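# Hold the reel up with the cable end pinned

## Task

With one gripper, close on the reel so that the cable, at a point close to one of its ends, is pinned beneath one of that gripper's fingers. Declare completion only while this single grip keeps the reel still and well above the table, the other arm is away from both reel and cable with nothing in its gripper, and that other arm touches the holding arm lightly or not at all.

## Robot and tools

Robot: two arms, left_arm and right_arm, each ending in a two-finger gripper. The arm names do not match the left and right sides of any image. Loose objects may occasionally be nudged by an outside push. Nothing may leave the table, and the arms must never collide with or shove each other hard.

Scene frame: origin on the table surface midway between the arms. +z is up, +x points out over the table, and left_arm sits on the +y side. Each result has a state line, left_arm: ... | right_arm: ..., with end_effector_position in metres and end_effector_quat_wxyz in this frame. Printed positions can be a little wrong, more so when an arm is stretched far.

Gripper axes: fingers extend along the gripper's own +z and close and open along its y. The reported position is the spot between the finger pads, roughly 1 cm short of the tips.

execute_actions takes "actions": a list with zero or one entry, plus optional "pictures" (boolean; images come by default). An empty list sends nothing and just reports the state. An action is {"rows": [...], "steps": n}, with n from 1 to 15 control steps of 1/30 s each (default 15). A wait is {"steps": n}, n up to 300, counted from the previous result, so time spent composing the reply is included. A refused call does nothing.

Each row is 14 numbers, all in [-1, 1], always both arms even if one is idle: left_arm dx, dy, dz, rx, ry, rz, opening, then right_arm dx, dy, dz, rx, ry, rz, opening. The first six are an offset, not a pose: they are expressed in that gripper's own axes and measured from the gripper's pose in the latest result showing it (or from the robot's current pose if no such result exists yet in this scene, and for second and later calls within one reply). Every row in an action is counted from that same starting pose, not from the row before. Scale: 1.0 equals 0.6 m for dx, dy, dz and 180 degrees for the rotation, where rx, ry, rz form a single rotation vector. Opening is absolute, not an offset: +1 is fully open (0.094 m), -1 is fully closed. With fewer rows than steps, the final row repeats.

move takes "target": one 14-number row laid out exactly as above (same gripper-frame offsets from the same reference pose, same scaling), and optional "speed" in m/s from 0.002 to 0.5 (default 0.25; rotation capped at twice that in rad/s). Both grippers travel straight toward their targets and arrive together, over 0.5 to 10 s; anything longer is cut off at 10 s before arrival. Rotations take the shorter way. Paths ignore obstacles and the other arm, and grippers can lag, drift or overshoot the speed, especially near full reach. Openings are sent when the move begins. A faster approach or a target set deeper past a contact hits and presses harder. The result adds a move: line with the ending (done, off_target, moving, held, fault) and any limits; one arm named means the other finished fine. held means a safety check stopped the final step; limits=paced means the target was clipped; limits=held means steps were blocked en route, after which the arm may surge. Each gripper's distance to its target is reported.

wait takes "seconds" from 0 to 10 and commands nothing new.

zoom_image takes "camera" (cam_high, cam_low, cam_left_wrist, cam_right_wrist, all 504x504) and "region" [x0, y0, x1, y1] in pixels from the top-left, at most 504 by 504, and returns a closer view of that camera's latest image.

finished_scene takes "scene" (the current scene number) and ends it irreversibly; the result reports success and gives the next task. Only call it once the goal holds steadily.

Controller behaviour: each step, the commanded pose is limited to within 70 mm and 16 degrees of the measured pose; damped inverse kinematics then favours position over orientation. After an action, an arm only continues up to its last clipped pose, so long moves need several actions; check the result. Elbows stop just before straight. Arms tend to finish a centimetre or more low, and zero offsets return an arm to its reference pose, which can let it sag over time. To keep an arm in place, send the correction back to its desired pose in the first call of a reply and zeros afterwards, raising the aim if it still droops. Zero offsets are not a pause. The simulation keeps running while you think. A result with nothing pending shows a Hand target line per arm. A pose unreachable line and HELD marks mean the clearance check altered or dropped commands for that arm on those steps.

Gripping: grip_measured is the finger opening on the same scale as the command; the last joint value gives metres. Readings can be off by about 1 mm per gripper, consistently. To hold something, command roughly 0.03 below grip_measured for a firm grip, less for a gentler one. Pad force tops out around 50 to 62 N, lower on very thin parts, with brief spikes at first contact. An arm blocked by an object keeps pushing until told otherwise.

Joint limits (rad), base to hand: waist -2.880 to 2.880, shoulder 0.000 to 3.142, elbow 0.000 to 3.019, wrist pitch -1.693 to 1.571, wrist yaw -1.571 to 1.571, wrist roll -2.094 to 2.094.

Heat: carrying a load warms the motors, even while idle. A MOTOR HOT warning appears from 85 °C; at 100 °C an OVER-TEMPERATURE FAULT drops that arm and its gripper until cooled. Any FAULT line can cut short moves, actions or waits. Avoid drops, slips, slams, hard impacts and heavy pushing; move smoothly.

Each tool is called after "Emit:" as a command line: name --argument value for each argument, lists and objects as JSON in quotes; but a table of rows of numbers goes row by row, as --pt "numbers of a row", without its own name.

## Session

Emit:
execute_actions --actions '[]'

Scene clock: 0.00 s of 4800.00 s.
left_arm: end_effector_position=(+0.3321, +0.2147, +0.3427) grip_measured=+1.000 end_effector_quat_wxyz=(+0.216, -0.450, +0.863, +0.080) | right_arm: end_effector_position=(+0.2592, -0.3493, +0.0939) grip_measured=+1.000 end_effector_quat_wxyz=(+0.029, -0.127, +0.986, -0.100)
Joint positions: left_arm=[-0.265  1.006  1.223 -1.61  -0.432 -1.291  0.094] | right_arm=[ 0.239  1.118  0.672 -1.072  0.203 -0.099  0.094]
Joint velocities: left_arm=[ 0.005 -0.005  0.017 -0.002 -0.007 -0.037  0.   ] | right_arm=[ 0.005 -0.005  0.002  0.002  0.022  0.022  0.   ]
Motor temperatures (°C, as the motors report them): left_arm=[23 28 39 26 23 26] | right_arm=[24 27 34 26 25 25]
Hand target (left_arm): +0.336, +0.213, +0.352; +0.224, -0.452, +0.860, +0.071
Hand target (right_arm): +0.268, -0.348, +0.101; +0.039, -0.126, +0.986, -0.100

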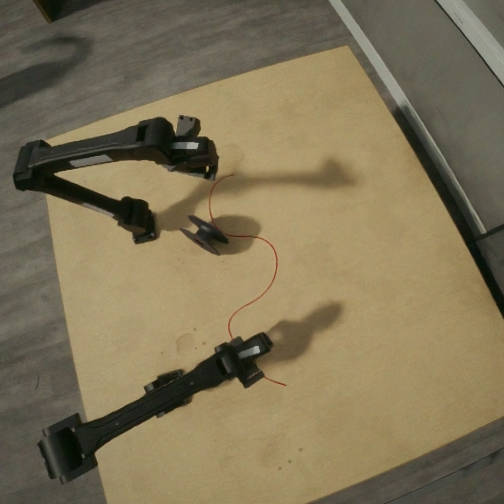

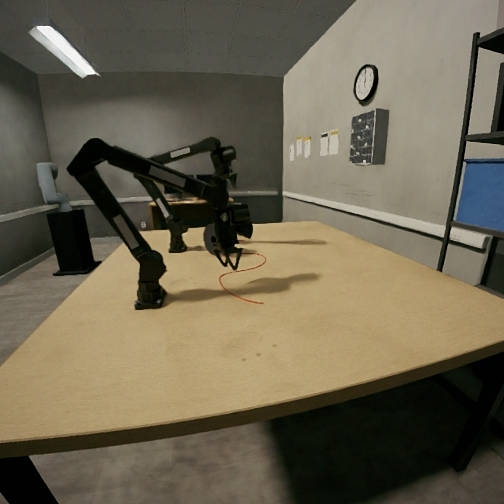

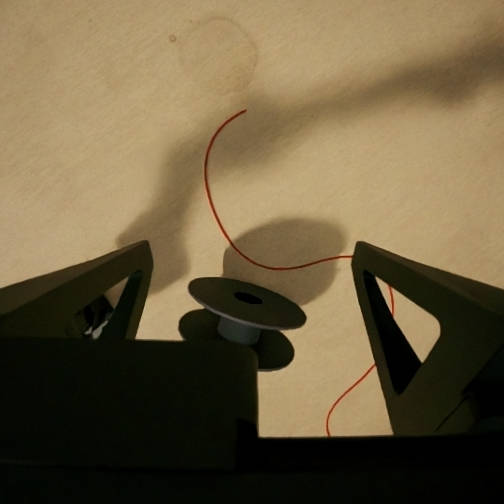

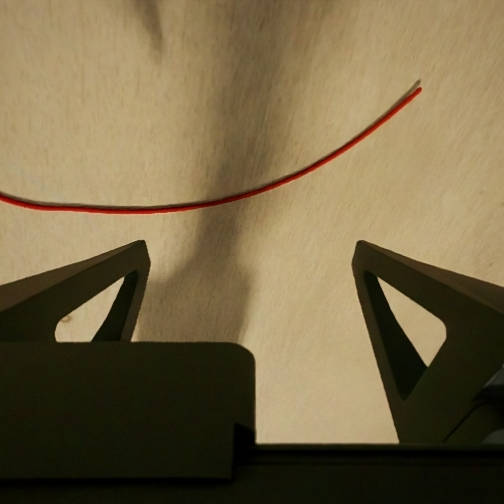

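Emit:
zoom_image --camera "cam_high" --region '[120, 150, 320, 350]'

Emit:
zoom_image --camera "cam_low" --region '[160, 190, 300, 320]'

Region (120, 150, 320, 350) of cam_high's 504x504 image, scaled by 2.520, with more detail than that image has.

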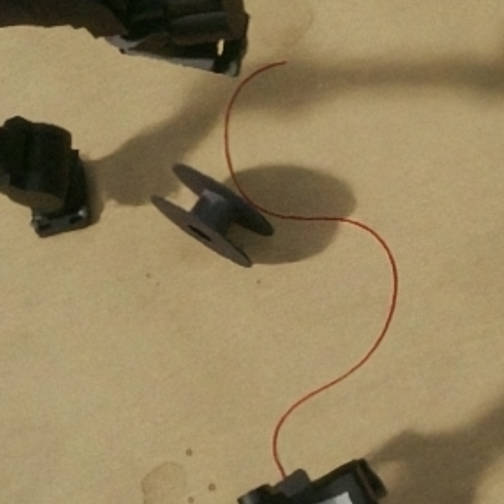

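Region (160, 190, 300, 320) of cam_low's 504x504 image, scaled by 3.600, with more detail than that image has; it fills the top 468 rows of this view, and the rest is white.

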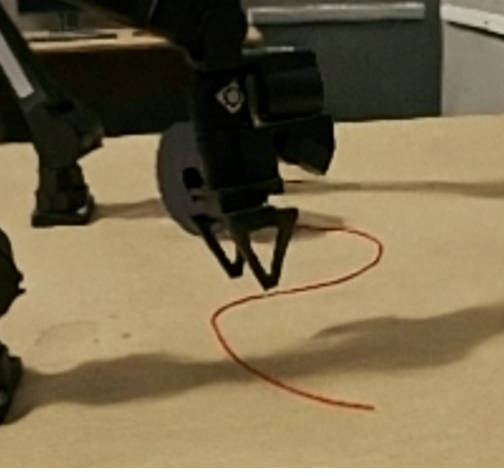

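Emit:
move --target '[0.288,0.137,0.078,0.268,-0.02,0.477,1, -0.053,-0.087,0.095,-0.0554,-0.0532,-0.583,-0.1]' --speed 0.15

Scene clock: 114.47 s of 4800.00 s.
left_arm: end_effector_position=(+0.1966, +0.1480, +0.2211) grip_measured=+1.000 end_effector_quat_wxyz=(+0.280, +0.356, +0.884, -0.114) | right_arm: end_effector_position=(+0.2867, -0.3975, +0.0428) grip_measured=-0.098 end_effector_quat_wxyz=(+0.025, +0.835, -0.549, -0.005)
Joint positions: left_arm=[-0.269  0.344  0.613 -1.263  0.225  0.326  0.094] | right_arm=[-0.026  1.354  0.719 -0.968  0.04  -2.079  0.042]
Joint velocities: left_arm=[-0.015 -0.005 -0.002 -0.002  0.051 -0.022  0.   ] | right_arm=[-0.005 -0.015 -0.017 -0.007  0.037 -0.007 -0.001]
Motor temperatures (°C, as the motors report them): left_arm=[23 27 48 27 24 26] | right_arm=[24 28 42 26 25 25]
Hand target (left_arm): +0.194, +0.150, +0.216; +0.277, +0.357, +0.885, -0.114
Hand target (right_arm): +0.308, -0.398, +0.052; +0.020, +0.841, -0.541, +0.010
Off the commanded pose (left_arm): 0.005 m, 0 deg.
Off the commanded pose (right_arm): 0.022 m, 7 deg.
joint sent to its limit (right arm) — the command would take joint 6 (wrist roll) past its lower limit, so that joint was sent only as far as its limit.
After step 180, 101.83 s passed at rest.
move: off_target (right_arm)

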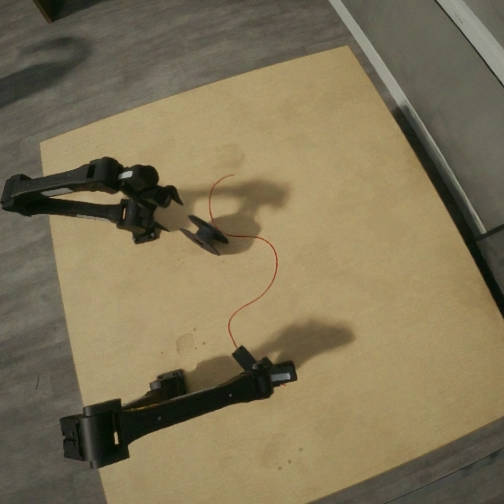

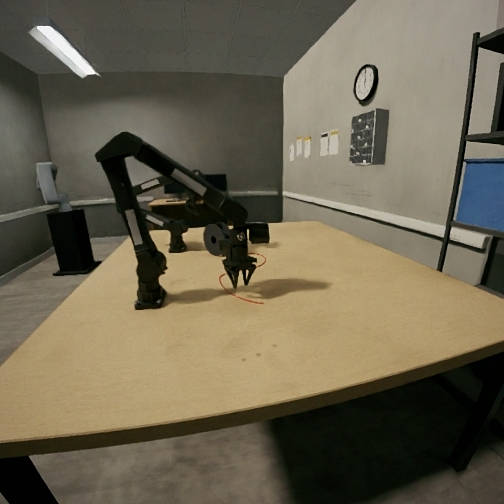

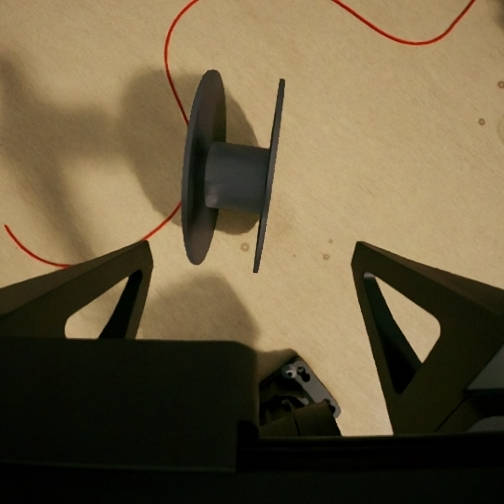

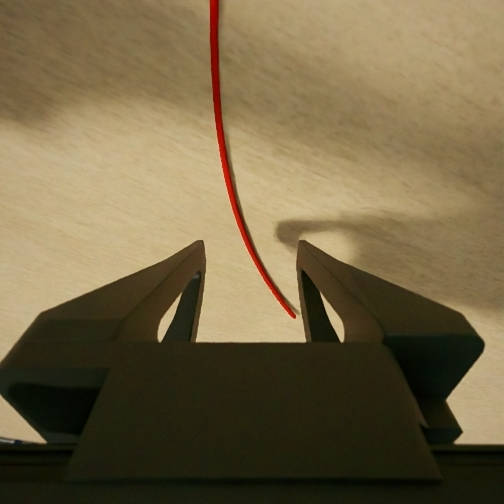

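Emit:
move --target '[0,0,-0.005,0,0,0,1, -0.092,0.028,-0.005,0,0,0,-0.1]' --speed 0.08

Scene clock: 122.67 s of 4800.00 s.
left_arm: end_effector_position=(+0.1962, +0.1481, +0.2208) grip_measured=+1.000 end_effector_quat_wxyz=(+0.279, +0.357, +0.884, -0.114) | right_arm: end_effector_position=(+0.2564, -0.3558, +0.0447) grip_measured=-0.098 end_effector_quat_wxyz=(+0.022, +0.838, -0.545, +0.003)
Joint positions: left_arm=[-0.269  0.344  0.613 -1.265  0.225  0.329  0.094] | right_arm=[ 0.115  1.25   0.633 -0.974  0.04  -1.949  0.042]
Joint velocities: left_arm=[-0.005 -0.015 -0.012 -0.002 -0.081  0.022  0.   ] | right_arm=[-0.024 -0.015 -0.002 -0.012 -0.022  0.022 -0.   ]
Motor temperatures (°C, as the motors report them): left_arm=[23 27 47 27 24 26] | right_arm=[24 28 42 26 25 25]
Hand target (left_arm): +0.195, +0.149, +0.224; +0.280, +0.356, +0.884, -0.114
Hand target (right_arm): +0.249, -0.355, +0.044; +0.028, +0.835, -0.549, -0.004
Off the commanded pose (left_arm): 0.003 m, 0 deg.
Off the commanded pose (right_arm): 0.007 m, 1 deg.
After step 180, 1.07 s passed at rest.
move: done

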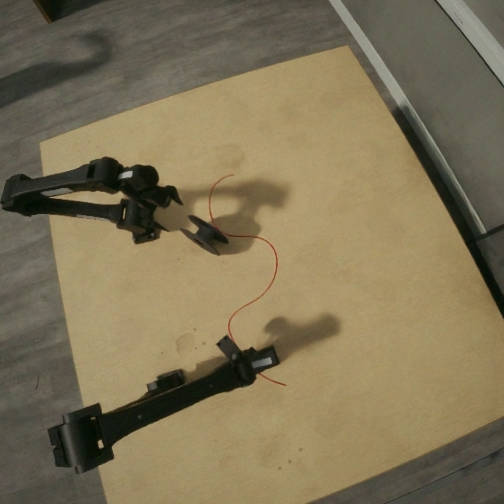

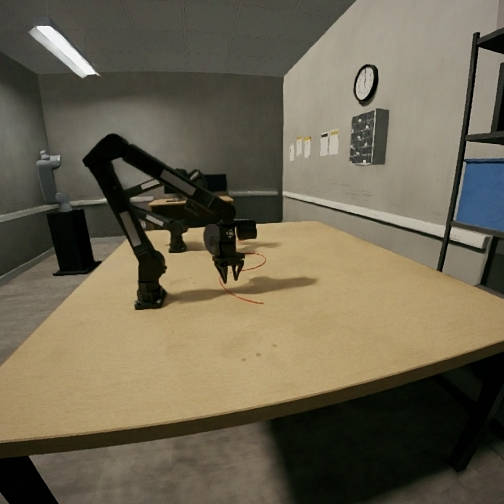

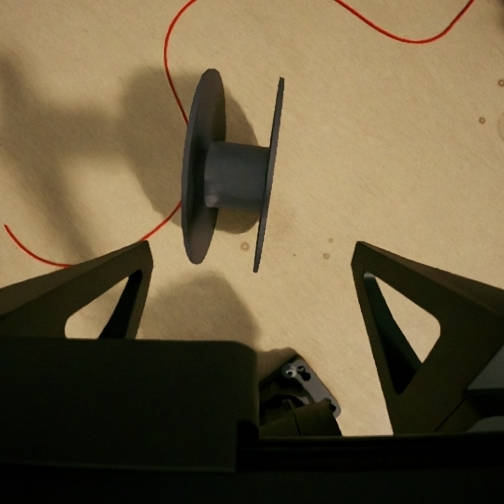

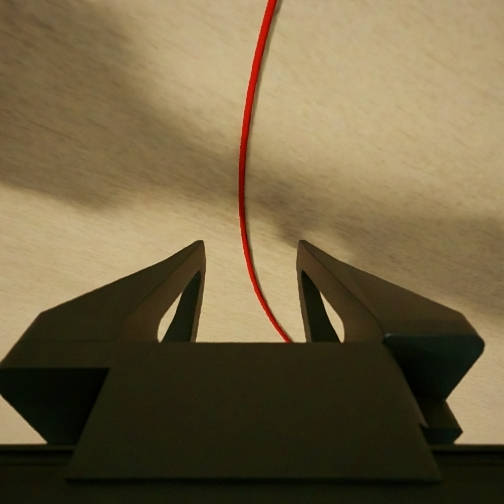

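Descend to the table.

Emit:
move --target '[0,0,-0.005,0,0,0,1, 0,0,0.078,0,0,0,-0.1]' --speed 0.05

Emit:
move --target '[0,0,0,0,0,0,1, 0,0,0.008,0,0,0,-1]' --speed 0.04

Scene clock: 133.73 s of 4800.00 s.
left_arm: end_effector_position=(+0.1958, +0.1483, +0.2205) grip_measured=+1.000 end_effector_quat_wxyz=(+0.278, +0.357, +0.884, -0.114) | right_arm: end_effector_position=(+0.2571, -0.3558, +0.0041) grip_measured=-0.098 end_effector_quat_wxyz=(+0.022, +0.838, -0.546, +0.004)
Joint positions: left_arm=[-0.269  0.344  0.613 -1.267  0.225  0.329  0.094] | right_arm=[ 0.115  1.346  0.579 -0.822  0.04  -1.947  0.042]
Joint velocities: left_arm=[-0.005 -0.005 -0.007 -0.017 -0.066 -0.007  0.   ] | right_arm=[-0.015 -0.015 -0.007  0.007 -0.007 -0.022 -0.   ]
Motor temperatures (°C, as the motors report them): left_arm=[23 27 47 27 24 26] | right_arm=[24 28 40 26 25 25]
Hand target (left_arm): +0.195, +0.149, +0.223; +0.279, +0.357, +0.884, -0.114
Hand target (right_arm): +0.256, -0.358, -0.001; +0.022, +0.838, -0.545, +0.003
Off the commanded pose (left_arm): 0.003 m, 0 deg.
Off the commanded pose (right_arm): 0.007 m, 0 deg.
After step 180, 3.83 s passed at rest.
move: done

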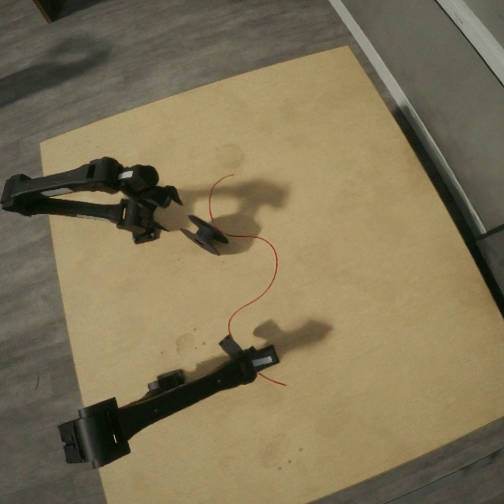

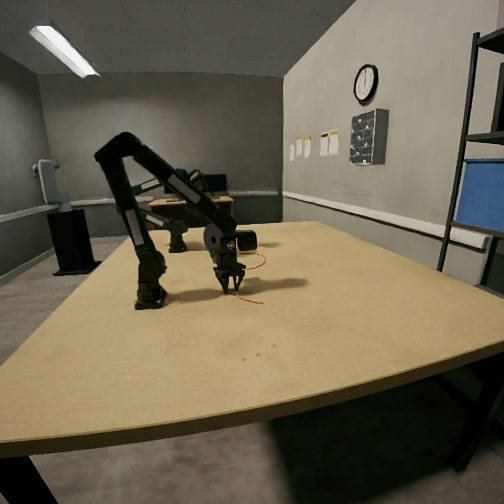

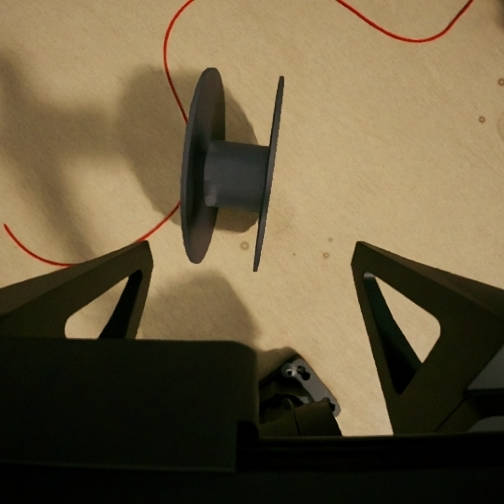

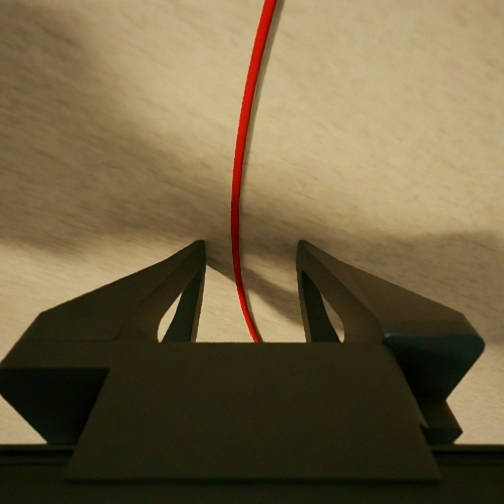

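Scene clock: 134.43 s of 4800.00 s.
left_arm: end_effector_position=(+0.1958, +0.1483, +0.2205) grip_measured=+1.000 end_effector_quat_wxyz=(+0.278, +0.357, +0.884, -0.114) | right_arm: end_effector_position=(+0.2571, -0.3558, +0.0041) grip_measured=-0.972 end_effector_quat_wxyz=(+0.022, +0.838, -0.546, +0.004)
Joint positions: left_arm=[-0.269  0.344  0.613 -1.267  0.225  0.329  0.094] | right_arm=[ 0.115  1.346  0.579 -0.822  0.04  -1.947  0.001]
Joint velocities: left_arm=[ 0.005 -0.005 -0.012 -0.017 -0.081 -0.066  0.   ] | right_arm=[ 0.005 -0.005  0.002 -0.002 -0.037 -0.007  0.001]
Motor temperatures (°C, as the motors report them): left_arm=[23 27 47 27 24 26] | right_arm=[24 28 40 26 25 25]
Hand target (left_arm): +0.196, +0.148, +0.221; +0.278, +0.357, +0.884, -0.114
Hand target (right_arm): +0.257, -0.356, -0.000; +0.022, +0.838, -0.546, +0.004
Off the commanded pose (left_arm): 0.000 m, 0 deg.
Off the commanded pose (right_arm): 0.005 m, 0 deg.
move: done

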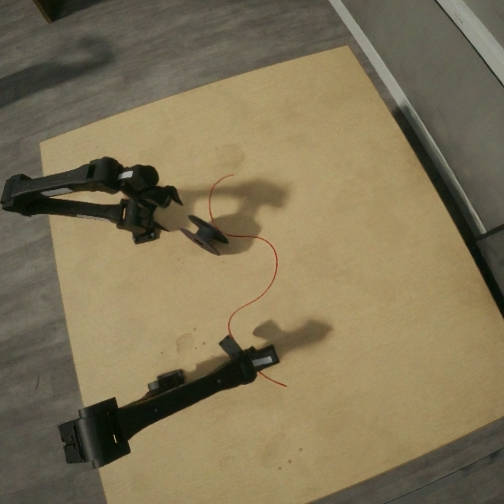

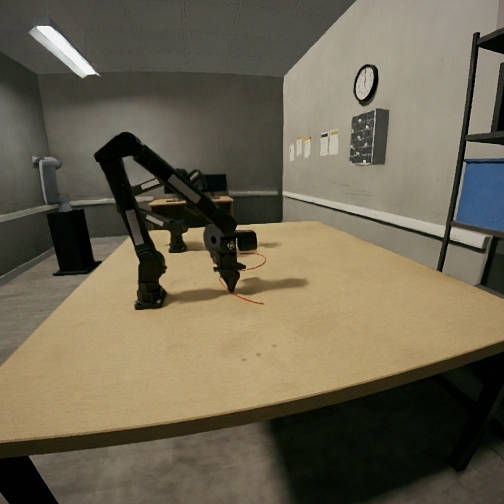

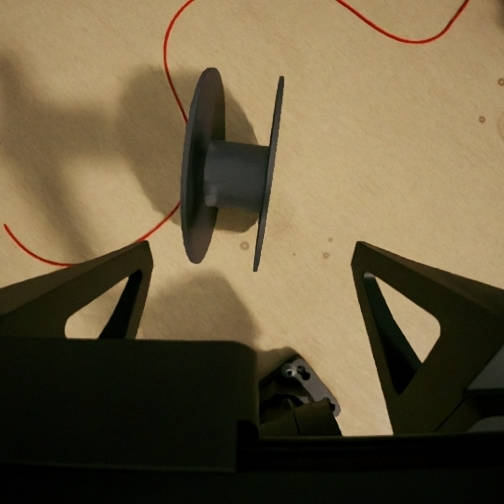

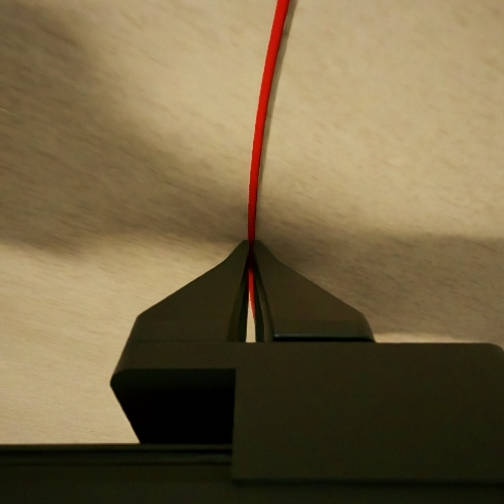

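Emit:
move --target '[0,0,-0.005,0,0,0,1, -0.265,-0.25,-0.34,0,0,0.5,-1]' --speed 0.18

Scene clock: 178.60 s of 4800.00 s.
left_arm: end_effector_position=(+0.1954, +0.1484, +0.2202) grip_measured=+1.000 end_effector_quat_wxyz=(+0.277, +0.357, +0.885, -0.114) | right_arm: end_effector_position=(+0.3197, -0.1537, +0.1868) grip_measured=-0.972 end_effector_quat_wxyz=(-0.019, -0.211, +0.977, -0.028)
Joint positions: left_arm=[-0.269  0.344  0.613 -1.269  0.225  0.329  0.094] | right_arm=[ 0.642  1.429  1.21  -1.408  0.04   0.142  0.001]
Joint velocities: left_arm=[ 0.005 -0.015 -0.007  0.002  0.037 -0.022  0.   ] | right_arm=[-0.005 -0.005  0.002  0.007 -0.051  0.051 -0.001]
Motor temperatures (°C, as the motors report them): left_arm=[23 26 47 27 24 26] | right_arm=[24 28 40 26 25 25]
Hand target (left_arm): +0.195, +0.149, +0.223; +0.278, +0.357, +0.884, -0.114
Hand target (right_arm): +0.330, -0.145, +0.198; -0.012, -0.206, +0.978, -0.028
Off the commanded pose (left_arm): 0.003 m, 0 deg.
Off the commanded pose (right_arm): 0.022 m, 2 deg.
After step 180, 33.27 s passed at rest.
move: off_target (right_arm)

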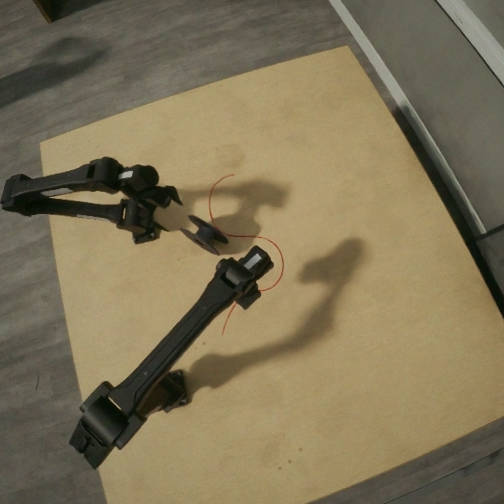

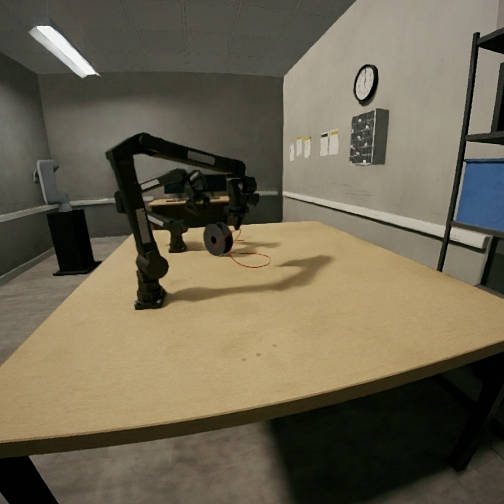

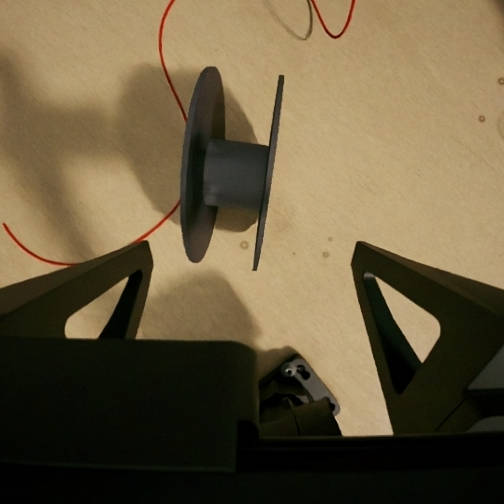

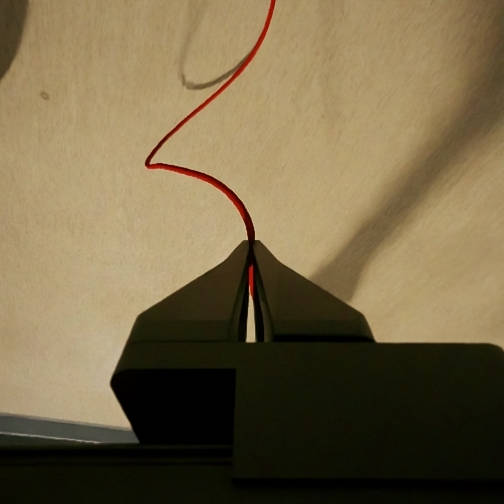

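Emit:
move --target '[0,0,-0.005,0,0,0,1, -0.048,0.32,0,0,0,0.469,-1]' --speed 0.15

Scene clock: 191.10 s of 4800.00 s.
left_arm: end_effector_position=(+0.1949, +0.1486, +0.2199) grip_measured=+1.000 end_effector_quat_wxyz=(+0.276, +0.357, +0.885, -0.114) | right_arm: end_effector_position=(+0.2619, +0.0164, +0.1679) grip_measured=-0.972 end_effector_quat_wxyz=(+0.013, +0.495, +0.867, -0.043)
Joint positions: left_arm=[-0.269  0.344  0.613 -1.272  0.225  0.329  0.094] | right_arm=[ 1.021  1.645  1.406 -1.416  0.034  1.984  0.001]
Joint velocities: left_arm=[-0.024 -0.005  0.002  0.007 -0.051  0.007  0.   ] | right_arm=[-0.005  0.005 -0.002  0.002 -0.007 -0.007 -0.001]
Motor temperatures (°C, as the motors report them): left_arm=[23 26 47 27 24 26] | right_arm=[24 28 43 26 25 25]
Hand target (left_arm): +0.194, +0.150, +0.223; +0.277, +0.357, +0.885, -0.114
Hand target (right_arm): +0.268, +0.030, +0.177; +0.012, +0.500, +0.865, -0.036
Off the commanded pose (left_arm): 0.003 m, 0 deg.
Off the commanded pose (right_arm): 0.019 m, 2 deg.
After step 180, 1.10 s passed at rest.
move: off_target (right_arm)

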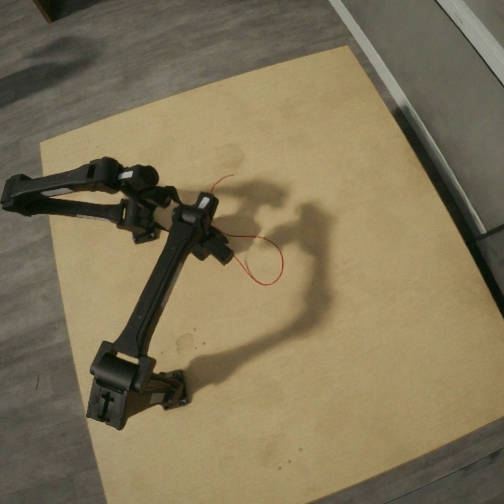

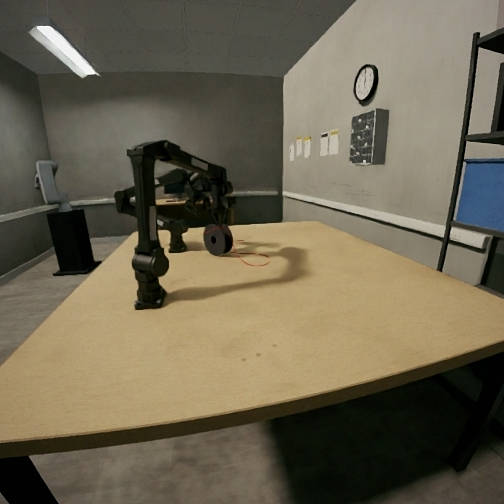

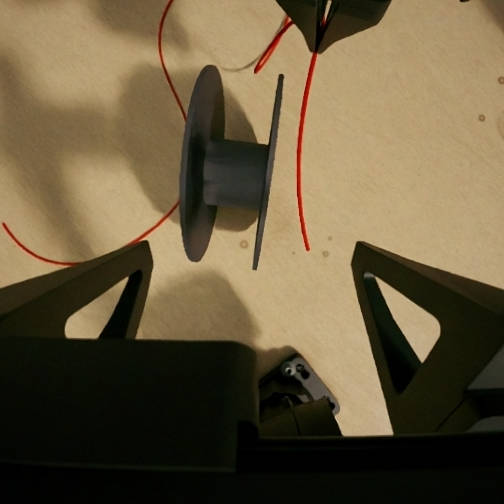

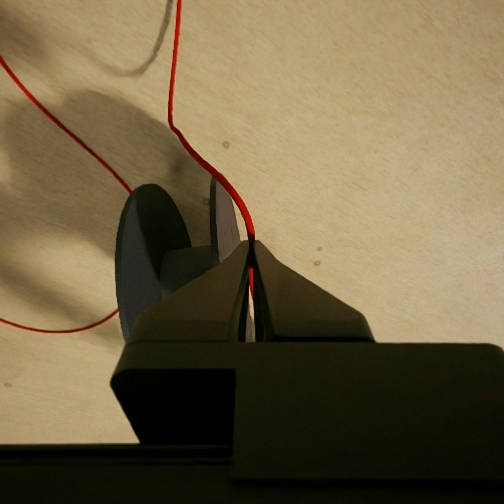

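Emit:
move --target '[0,0,-0.005,0,0,0,1, 0,0.01,0.07,0,0,0,-1]' --speed 0.05

Emit:
zoom_image --camera "cam_low" --region '[170, 180, 270, 280]'

Scene clock: 198.57 s of 4800.00 s.
left_arm: end_effector_position=(+0.1946, +0.1488, +0.2197) grip_measured=+1.000 end_effector_quat_wxyz=(+0.275, +0.357, +0.885, -0.114) | right_arm: end_effector_position=(+0.2624, +0.0170, +0.1377) grip_measured=-0.972 end_effector_quat_wxyz=(+0.013, +0.497, +0.867, -0.039)
Joint positions: left_arm=[-0.269  0.344  0.613 -1.273  0.225  0.329  0.094] | right_arm=[ 1.021  1.662  1.346 -1.329  0.034  1.987  0.001]
Joint velocities: left_arm=[-0.005 -0.005  0.017 -0.007 -0.051  0.007  0.   ] | right_arm=[ 0.015 -0.005 -0.017  0.012  0.022  0.022  0.002]
Motor temperatures (°C, as the motors report them): left_arm=[23 26 48 27 24 26] | right_arm=[24 29 44 26 25 25]
Hand target (left_arm): +0.194, +0.150, +0.222; +0.276, +0.357, +0.885, -0.114
Hand target (right_arm): +0.266, +0.016, +0.126; +0.012, +0.495, +0.868, -0.043
Off the commanded pose (left_arm): 0.003 m, 0 deg.
Off the commanded pose (right_arm): 0.013 m, 1 deg.
After step 180, 0.23 s passed at rest.
move: off_target (right_arm)

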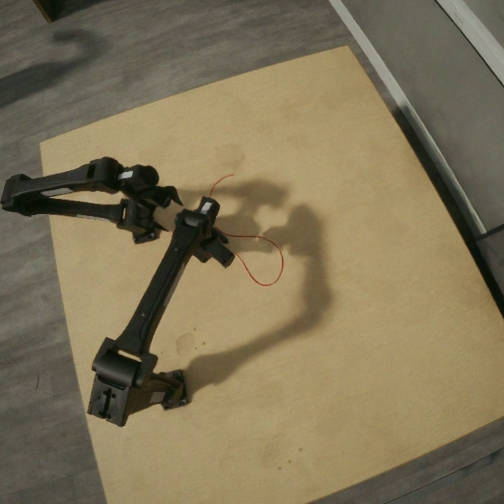

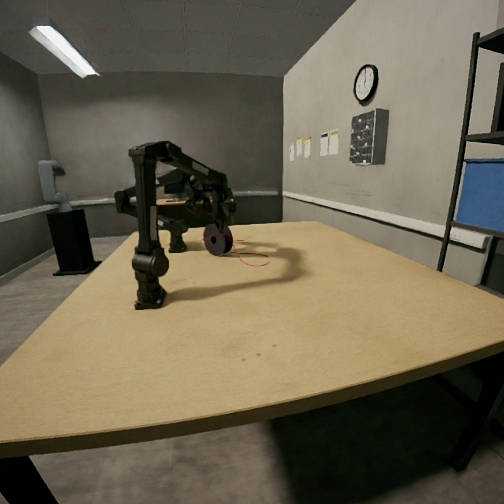

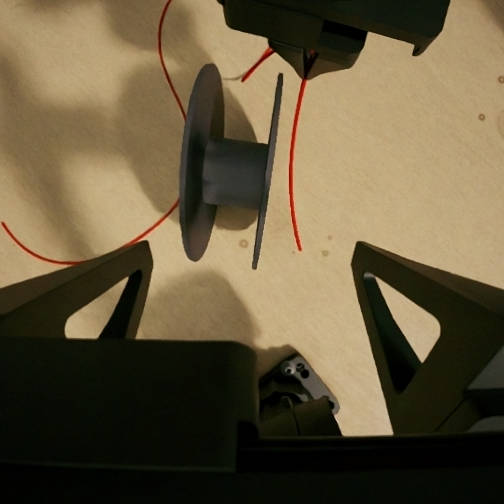

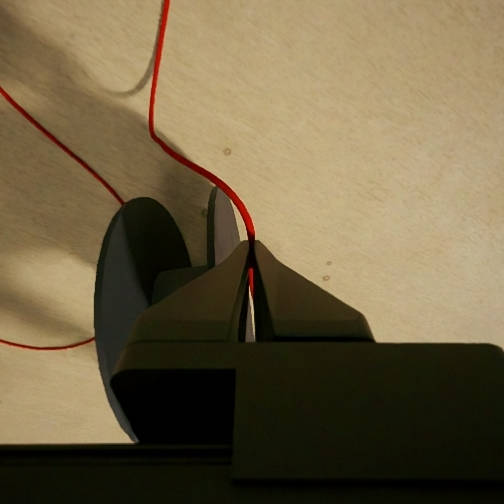

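Region (170, 180, 270, 280) of cam_low's 504x504 image, scaled by 5.040, with more detail than that image has.

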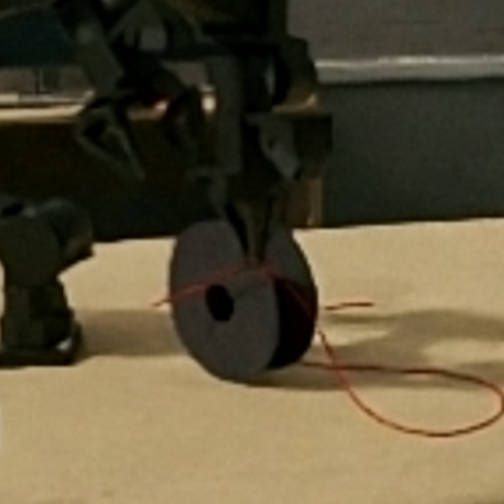

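Emit:
move --target '[0.08,-0.022,0.10,0.0255,0,0.0364,0.49, 0,0.01,-0.05,0,0,0,-1]' --speed 0.06

Emit:
zoom_image --camera "cam_low" --region '[170, 180, 270, 280]'

Scene clock: 234.53 s of 4800.00 s.
left_arm: end_effector_position=(+0.1802, +0.1424, +0.1442) grip_measured=+0.492 end_effector_quat_wxyz=(+0.258, +0.416, +0.861, -0.133) | right_arm: end_effector_position=(+0.2585, +0.0116, +0.1470) grip_measured=-0.972 end_effector_quat_wxyz=(+0.011, +0.496, +0.866, -0.058)
Joint positions: left_arm=[-0.259  0.289  0.415 -1.181  0.303  0.459  0.07 ] | right_arm=[ 1.021  1.662  1.369 -1.39   0.034  1.987  0.001]
Joint velocities: left_arm=[-0.005 -0.015  0.002 -0.012  0.007  0.051 -0.001] | right_arm=[-0.015 -0.005 -0.007 -0.017  0.066 -0.022 -0.   ]
Motor temperatures (°C, as the motors report them): left_arm=[23 26 48 27 24 26] | right_arm=[24 30 41 26 25 25]
Hand target (left_arm): +0.182, +0.142, +0.143; +0.266, +0.418, +0.859, -0.133
Hand target (right_arm): +0.267, +0.021, +0.167; +0.013, +0.497, +0.867, -0.038
Off the commanded pose (left_arm): 0.002 m, 1 deg.
Off the commanded pose (right_arm): 0.025 m, 2 deg.
After step 180, 28.37 s passed at rest.
move: off_target (right_arm)

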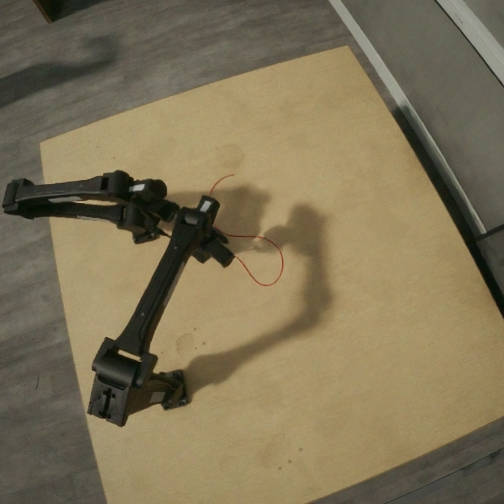

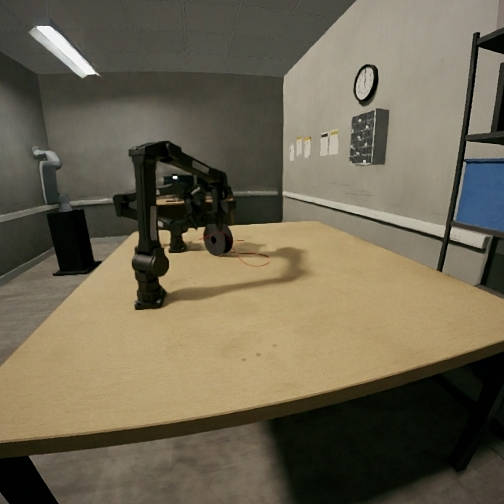

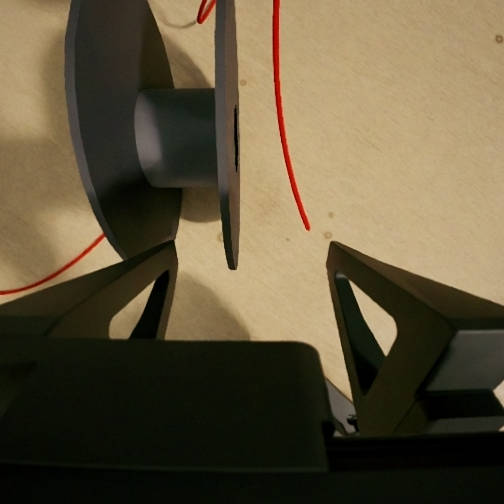

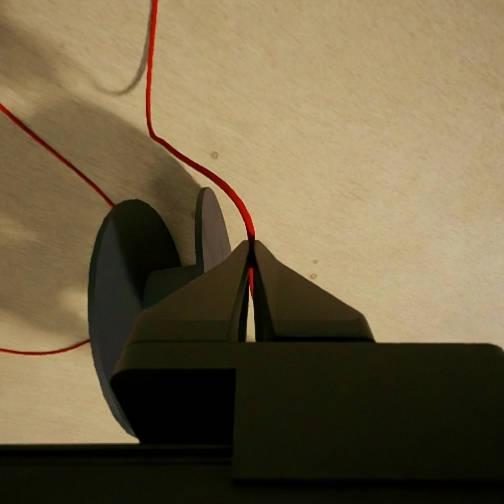

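Region (170, 180, 270, 280) of cam_low's 504x504 image, scaled by 5.040, with more detail than that image has.

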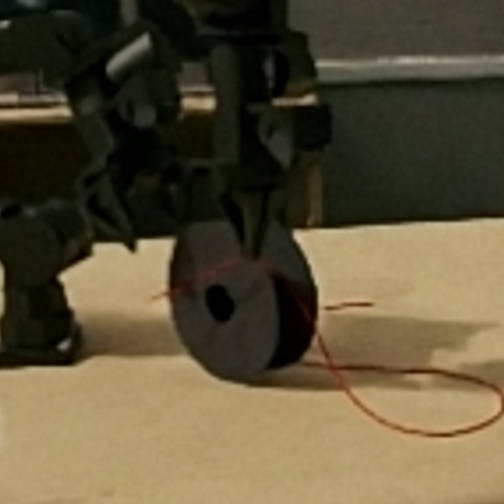

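Emit:
move --target '[-0.051,-0.012,0.054,0,0,0,0.8, 0,0.035,-0.04,0,0,0,-1]' --speed 0.05

Emit:
zoom_image --camera "cam_low" --region '[170, 180, 270, 280]'

Scene clock: 263.63 s of 4800.00 s.
left_arm: end_effector_position=(+0.2005, +0.1054, +0.1381) grip_measured=+0.798 end_effector_quat_wxyz=(+0.258, +0.419, +0.860, -0.132) | right_arm: end_effector_position=(+0.2659, +0.0157, +0.1624) grip_measured=-0.972 end_effector_quat_wxyz=(+0.010, +0.498, +0.865, -0.062)
Joint positions: left_arm=[-0.476  0.438  0.415 -0.987  0.19   0.273  0.084] | right_arm=[ 1.013  1.676  1.428 -1.444  0.034  1.985  0.001]
Joint velocities: left_arm=[-0.005 -0.005 -0.007 -0.007  0.037 -0.007 -0.   ] | right_arm=[ 0.005  0.005  0.007 -0.007  0.022  0.007 -0.   ]
Motor temperatures (°C, as the motors report them): left_arm=[23 26 47 27 24 26] | right_arm=[24 31 46 26 25 25]
Hand target (left_arm): +0.201, +0.104, +0.135; +0.259, +0.417, +0.861, -0.132
Hand target (right_arm): +0.277, +0.024, +0.169; +0.011, +0.496, +0.866, -0.057
Off the commanded pose (left_arm): 0.004 m, 0 deg.
Off the commanded pose (right_arm): 0.016 m, 1 deg.
After step 180, 21.83 s passed at rest.
move: off_target (right_arm)

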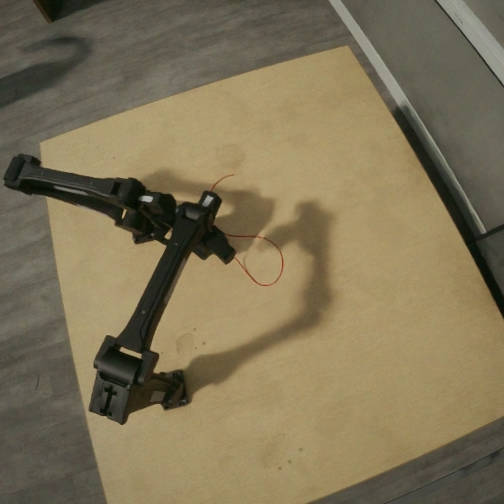

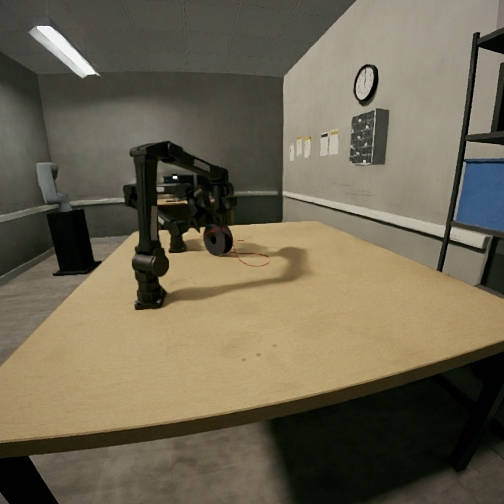

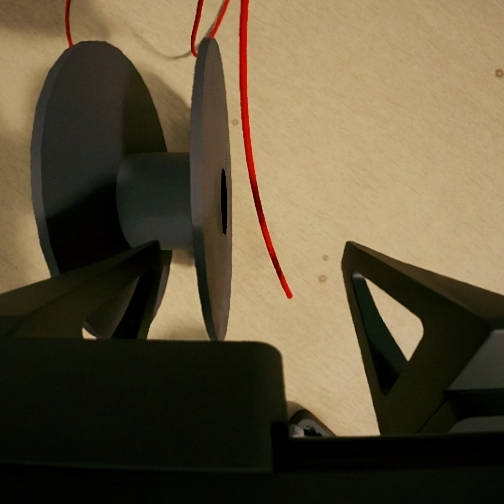

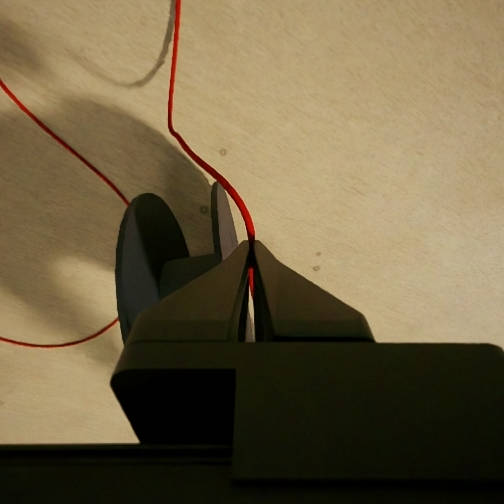

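Region (170, 180, 270, 280) of cam_low's 504x504 image, scaled by 5.040, with more detail than that image has.

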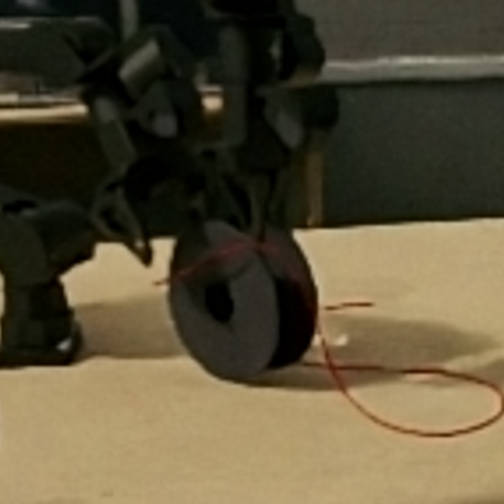

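Emit:
execute_actions --actions '[]'

Scene clock: 285.10 s of 4800.00 s.
left_arm: end_effector_position=(+0.2005, +0.1054, +0.1381) grip_measured=+0.798 end_effector_quat_wxyz=(+0.258, +0.418, +0.861, -0.132) | right_arm: end_effector_position=(+0.2659, +0.0157, +0.1624) grip_measured=-0.972 end_effector_quat_wxyz=(+0.010, +0.498, +0.865, -0.062)
Joint positions: left_arm=[-0.476  0.438  0.415 -0.987  0.19   0.271  0.084] | right_arm=[ 1.013  1.676  1.428 -1.444  0.034  1.985  0.001]
Joint velocities: left_arm=[ 0.005  0.005  0.007  0.002 -0.007  0.007 -0.   ] | right_arm=[-0.015  0.005  0.002  0.007 -0.007  0.066  0.   ]
Motor temperatures (°C, as the motors report them): left_arm=[23 25 47 27 24 26] | right_arm=[24 31 47 26 25 25]
Hand target (left_arm): +0.201, +0.104, +0.135; +0.259, +0.417, +0.861, -0.132
Hand target (right_arm): +0.277, +0.024, +0.169; +0.011, +0.496, +0.866, -0.057
Off the commanded pose (left_arm): 0.004 m, 0 deg.
Off the commanded pose (right_arm): 0.016 m, 1 deg.
Steps of this call (steps 1 to 180: nothing new was sent; then 15.47 s passed at rest). Readings (end_effector_position):
1: left_arm (+0.2005, +0.1054, +0.1381) | right_arm (+0.2659, +0.0157, +0.1624)
2: left_arm (+0.2005, +0.1054, +0.1381) | right_arm (+0.2659, +0.0157, +0.1624)
4: left_arm (+0.2005, +0.1054, +0.1381) | right_arm (+0.2659, +0.0157, +0.1624)
8: left_arm (+0.2005, +0.1054, +0.1381) | right_arm (+0.2659, +0.0157, +0.1624)
180: the state above

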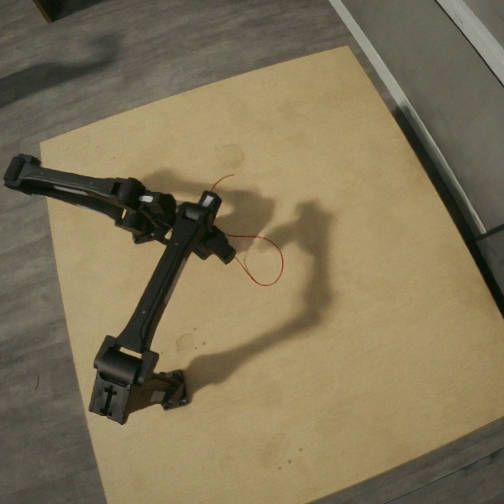

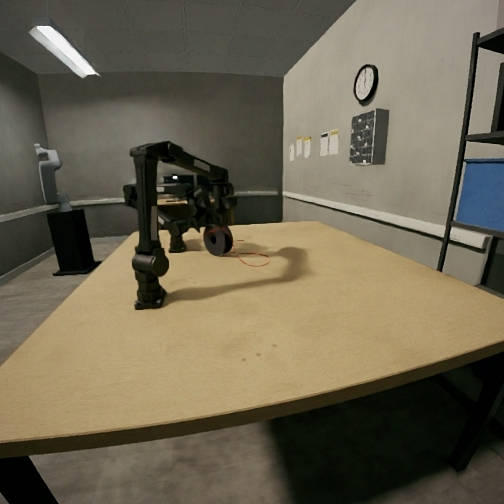

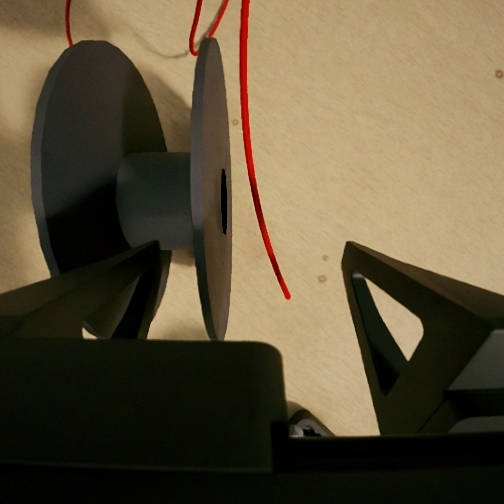

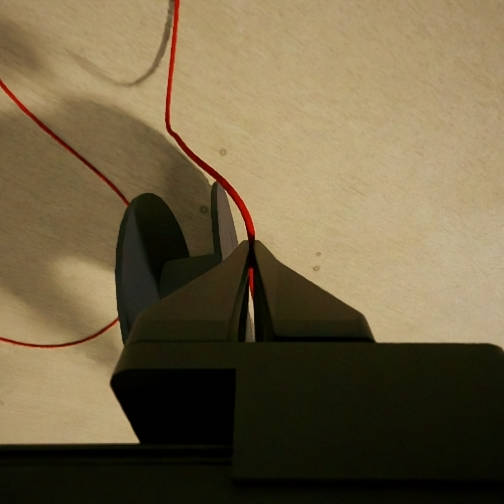

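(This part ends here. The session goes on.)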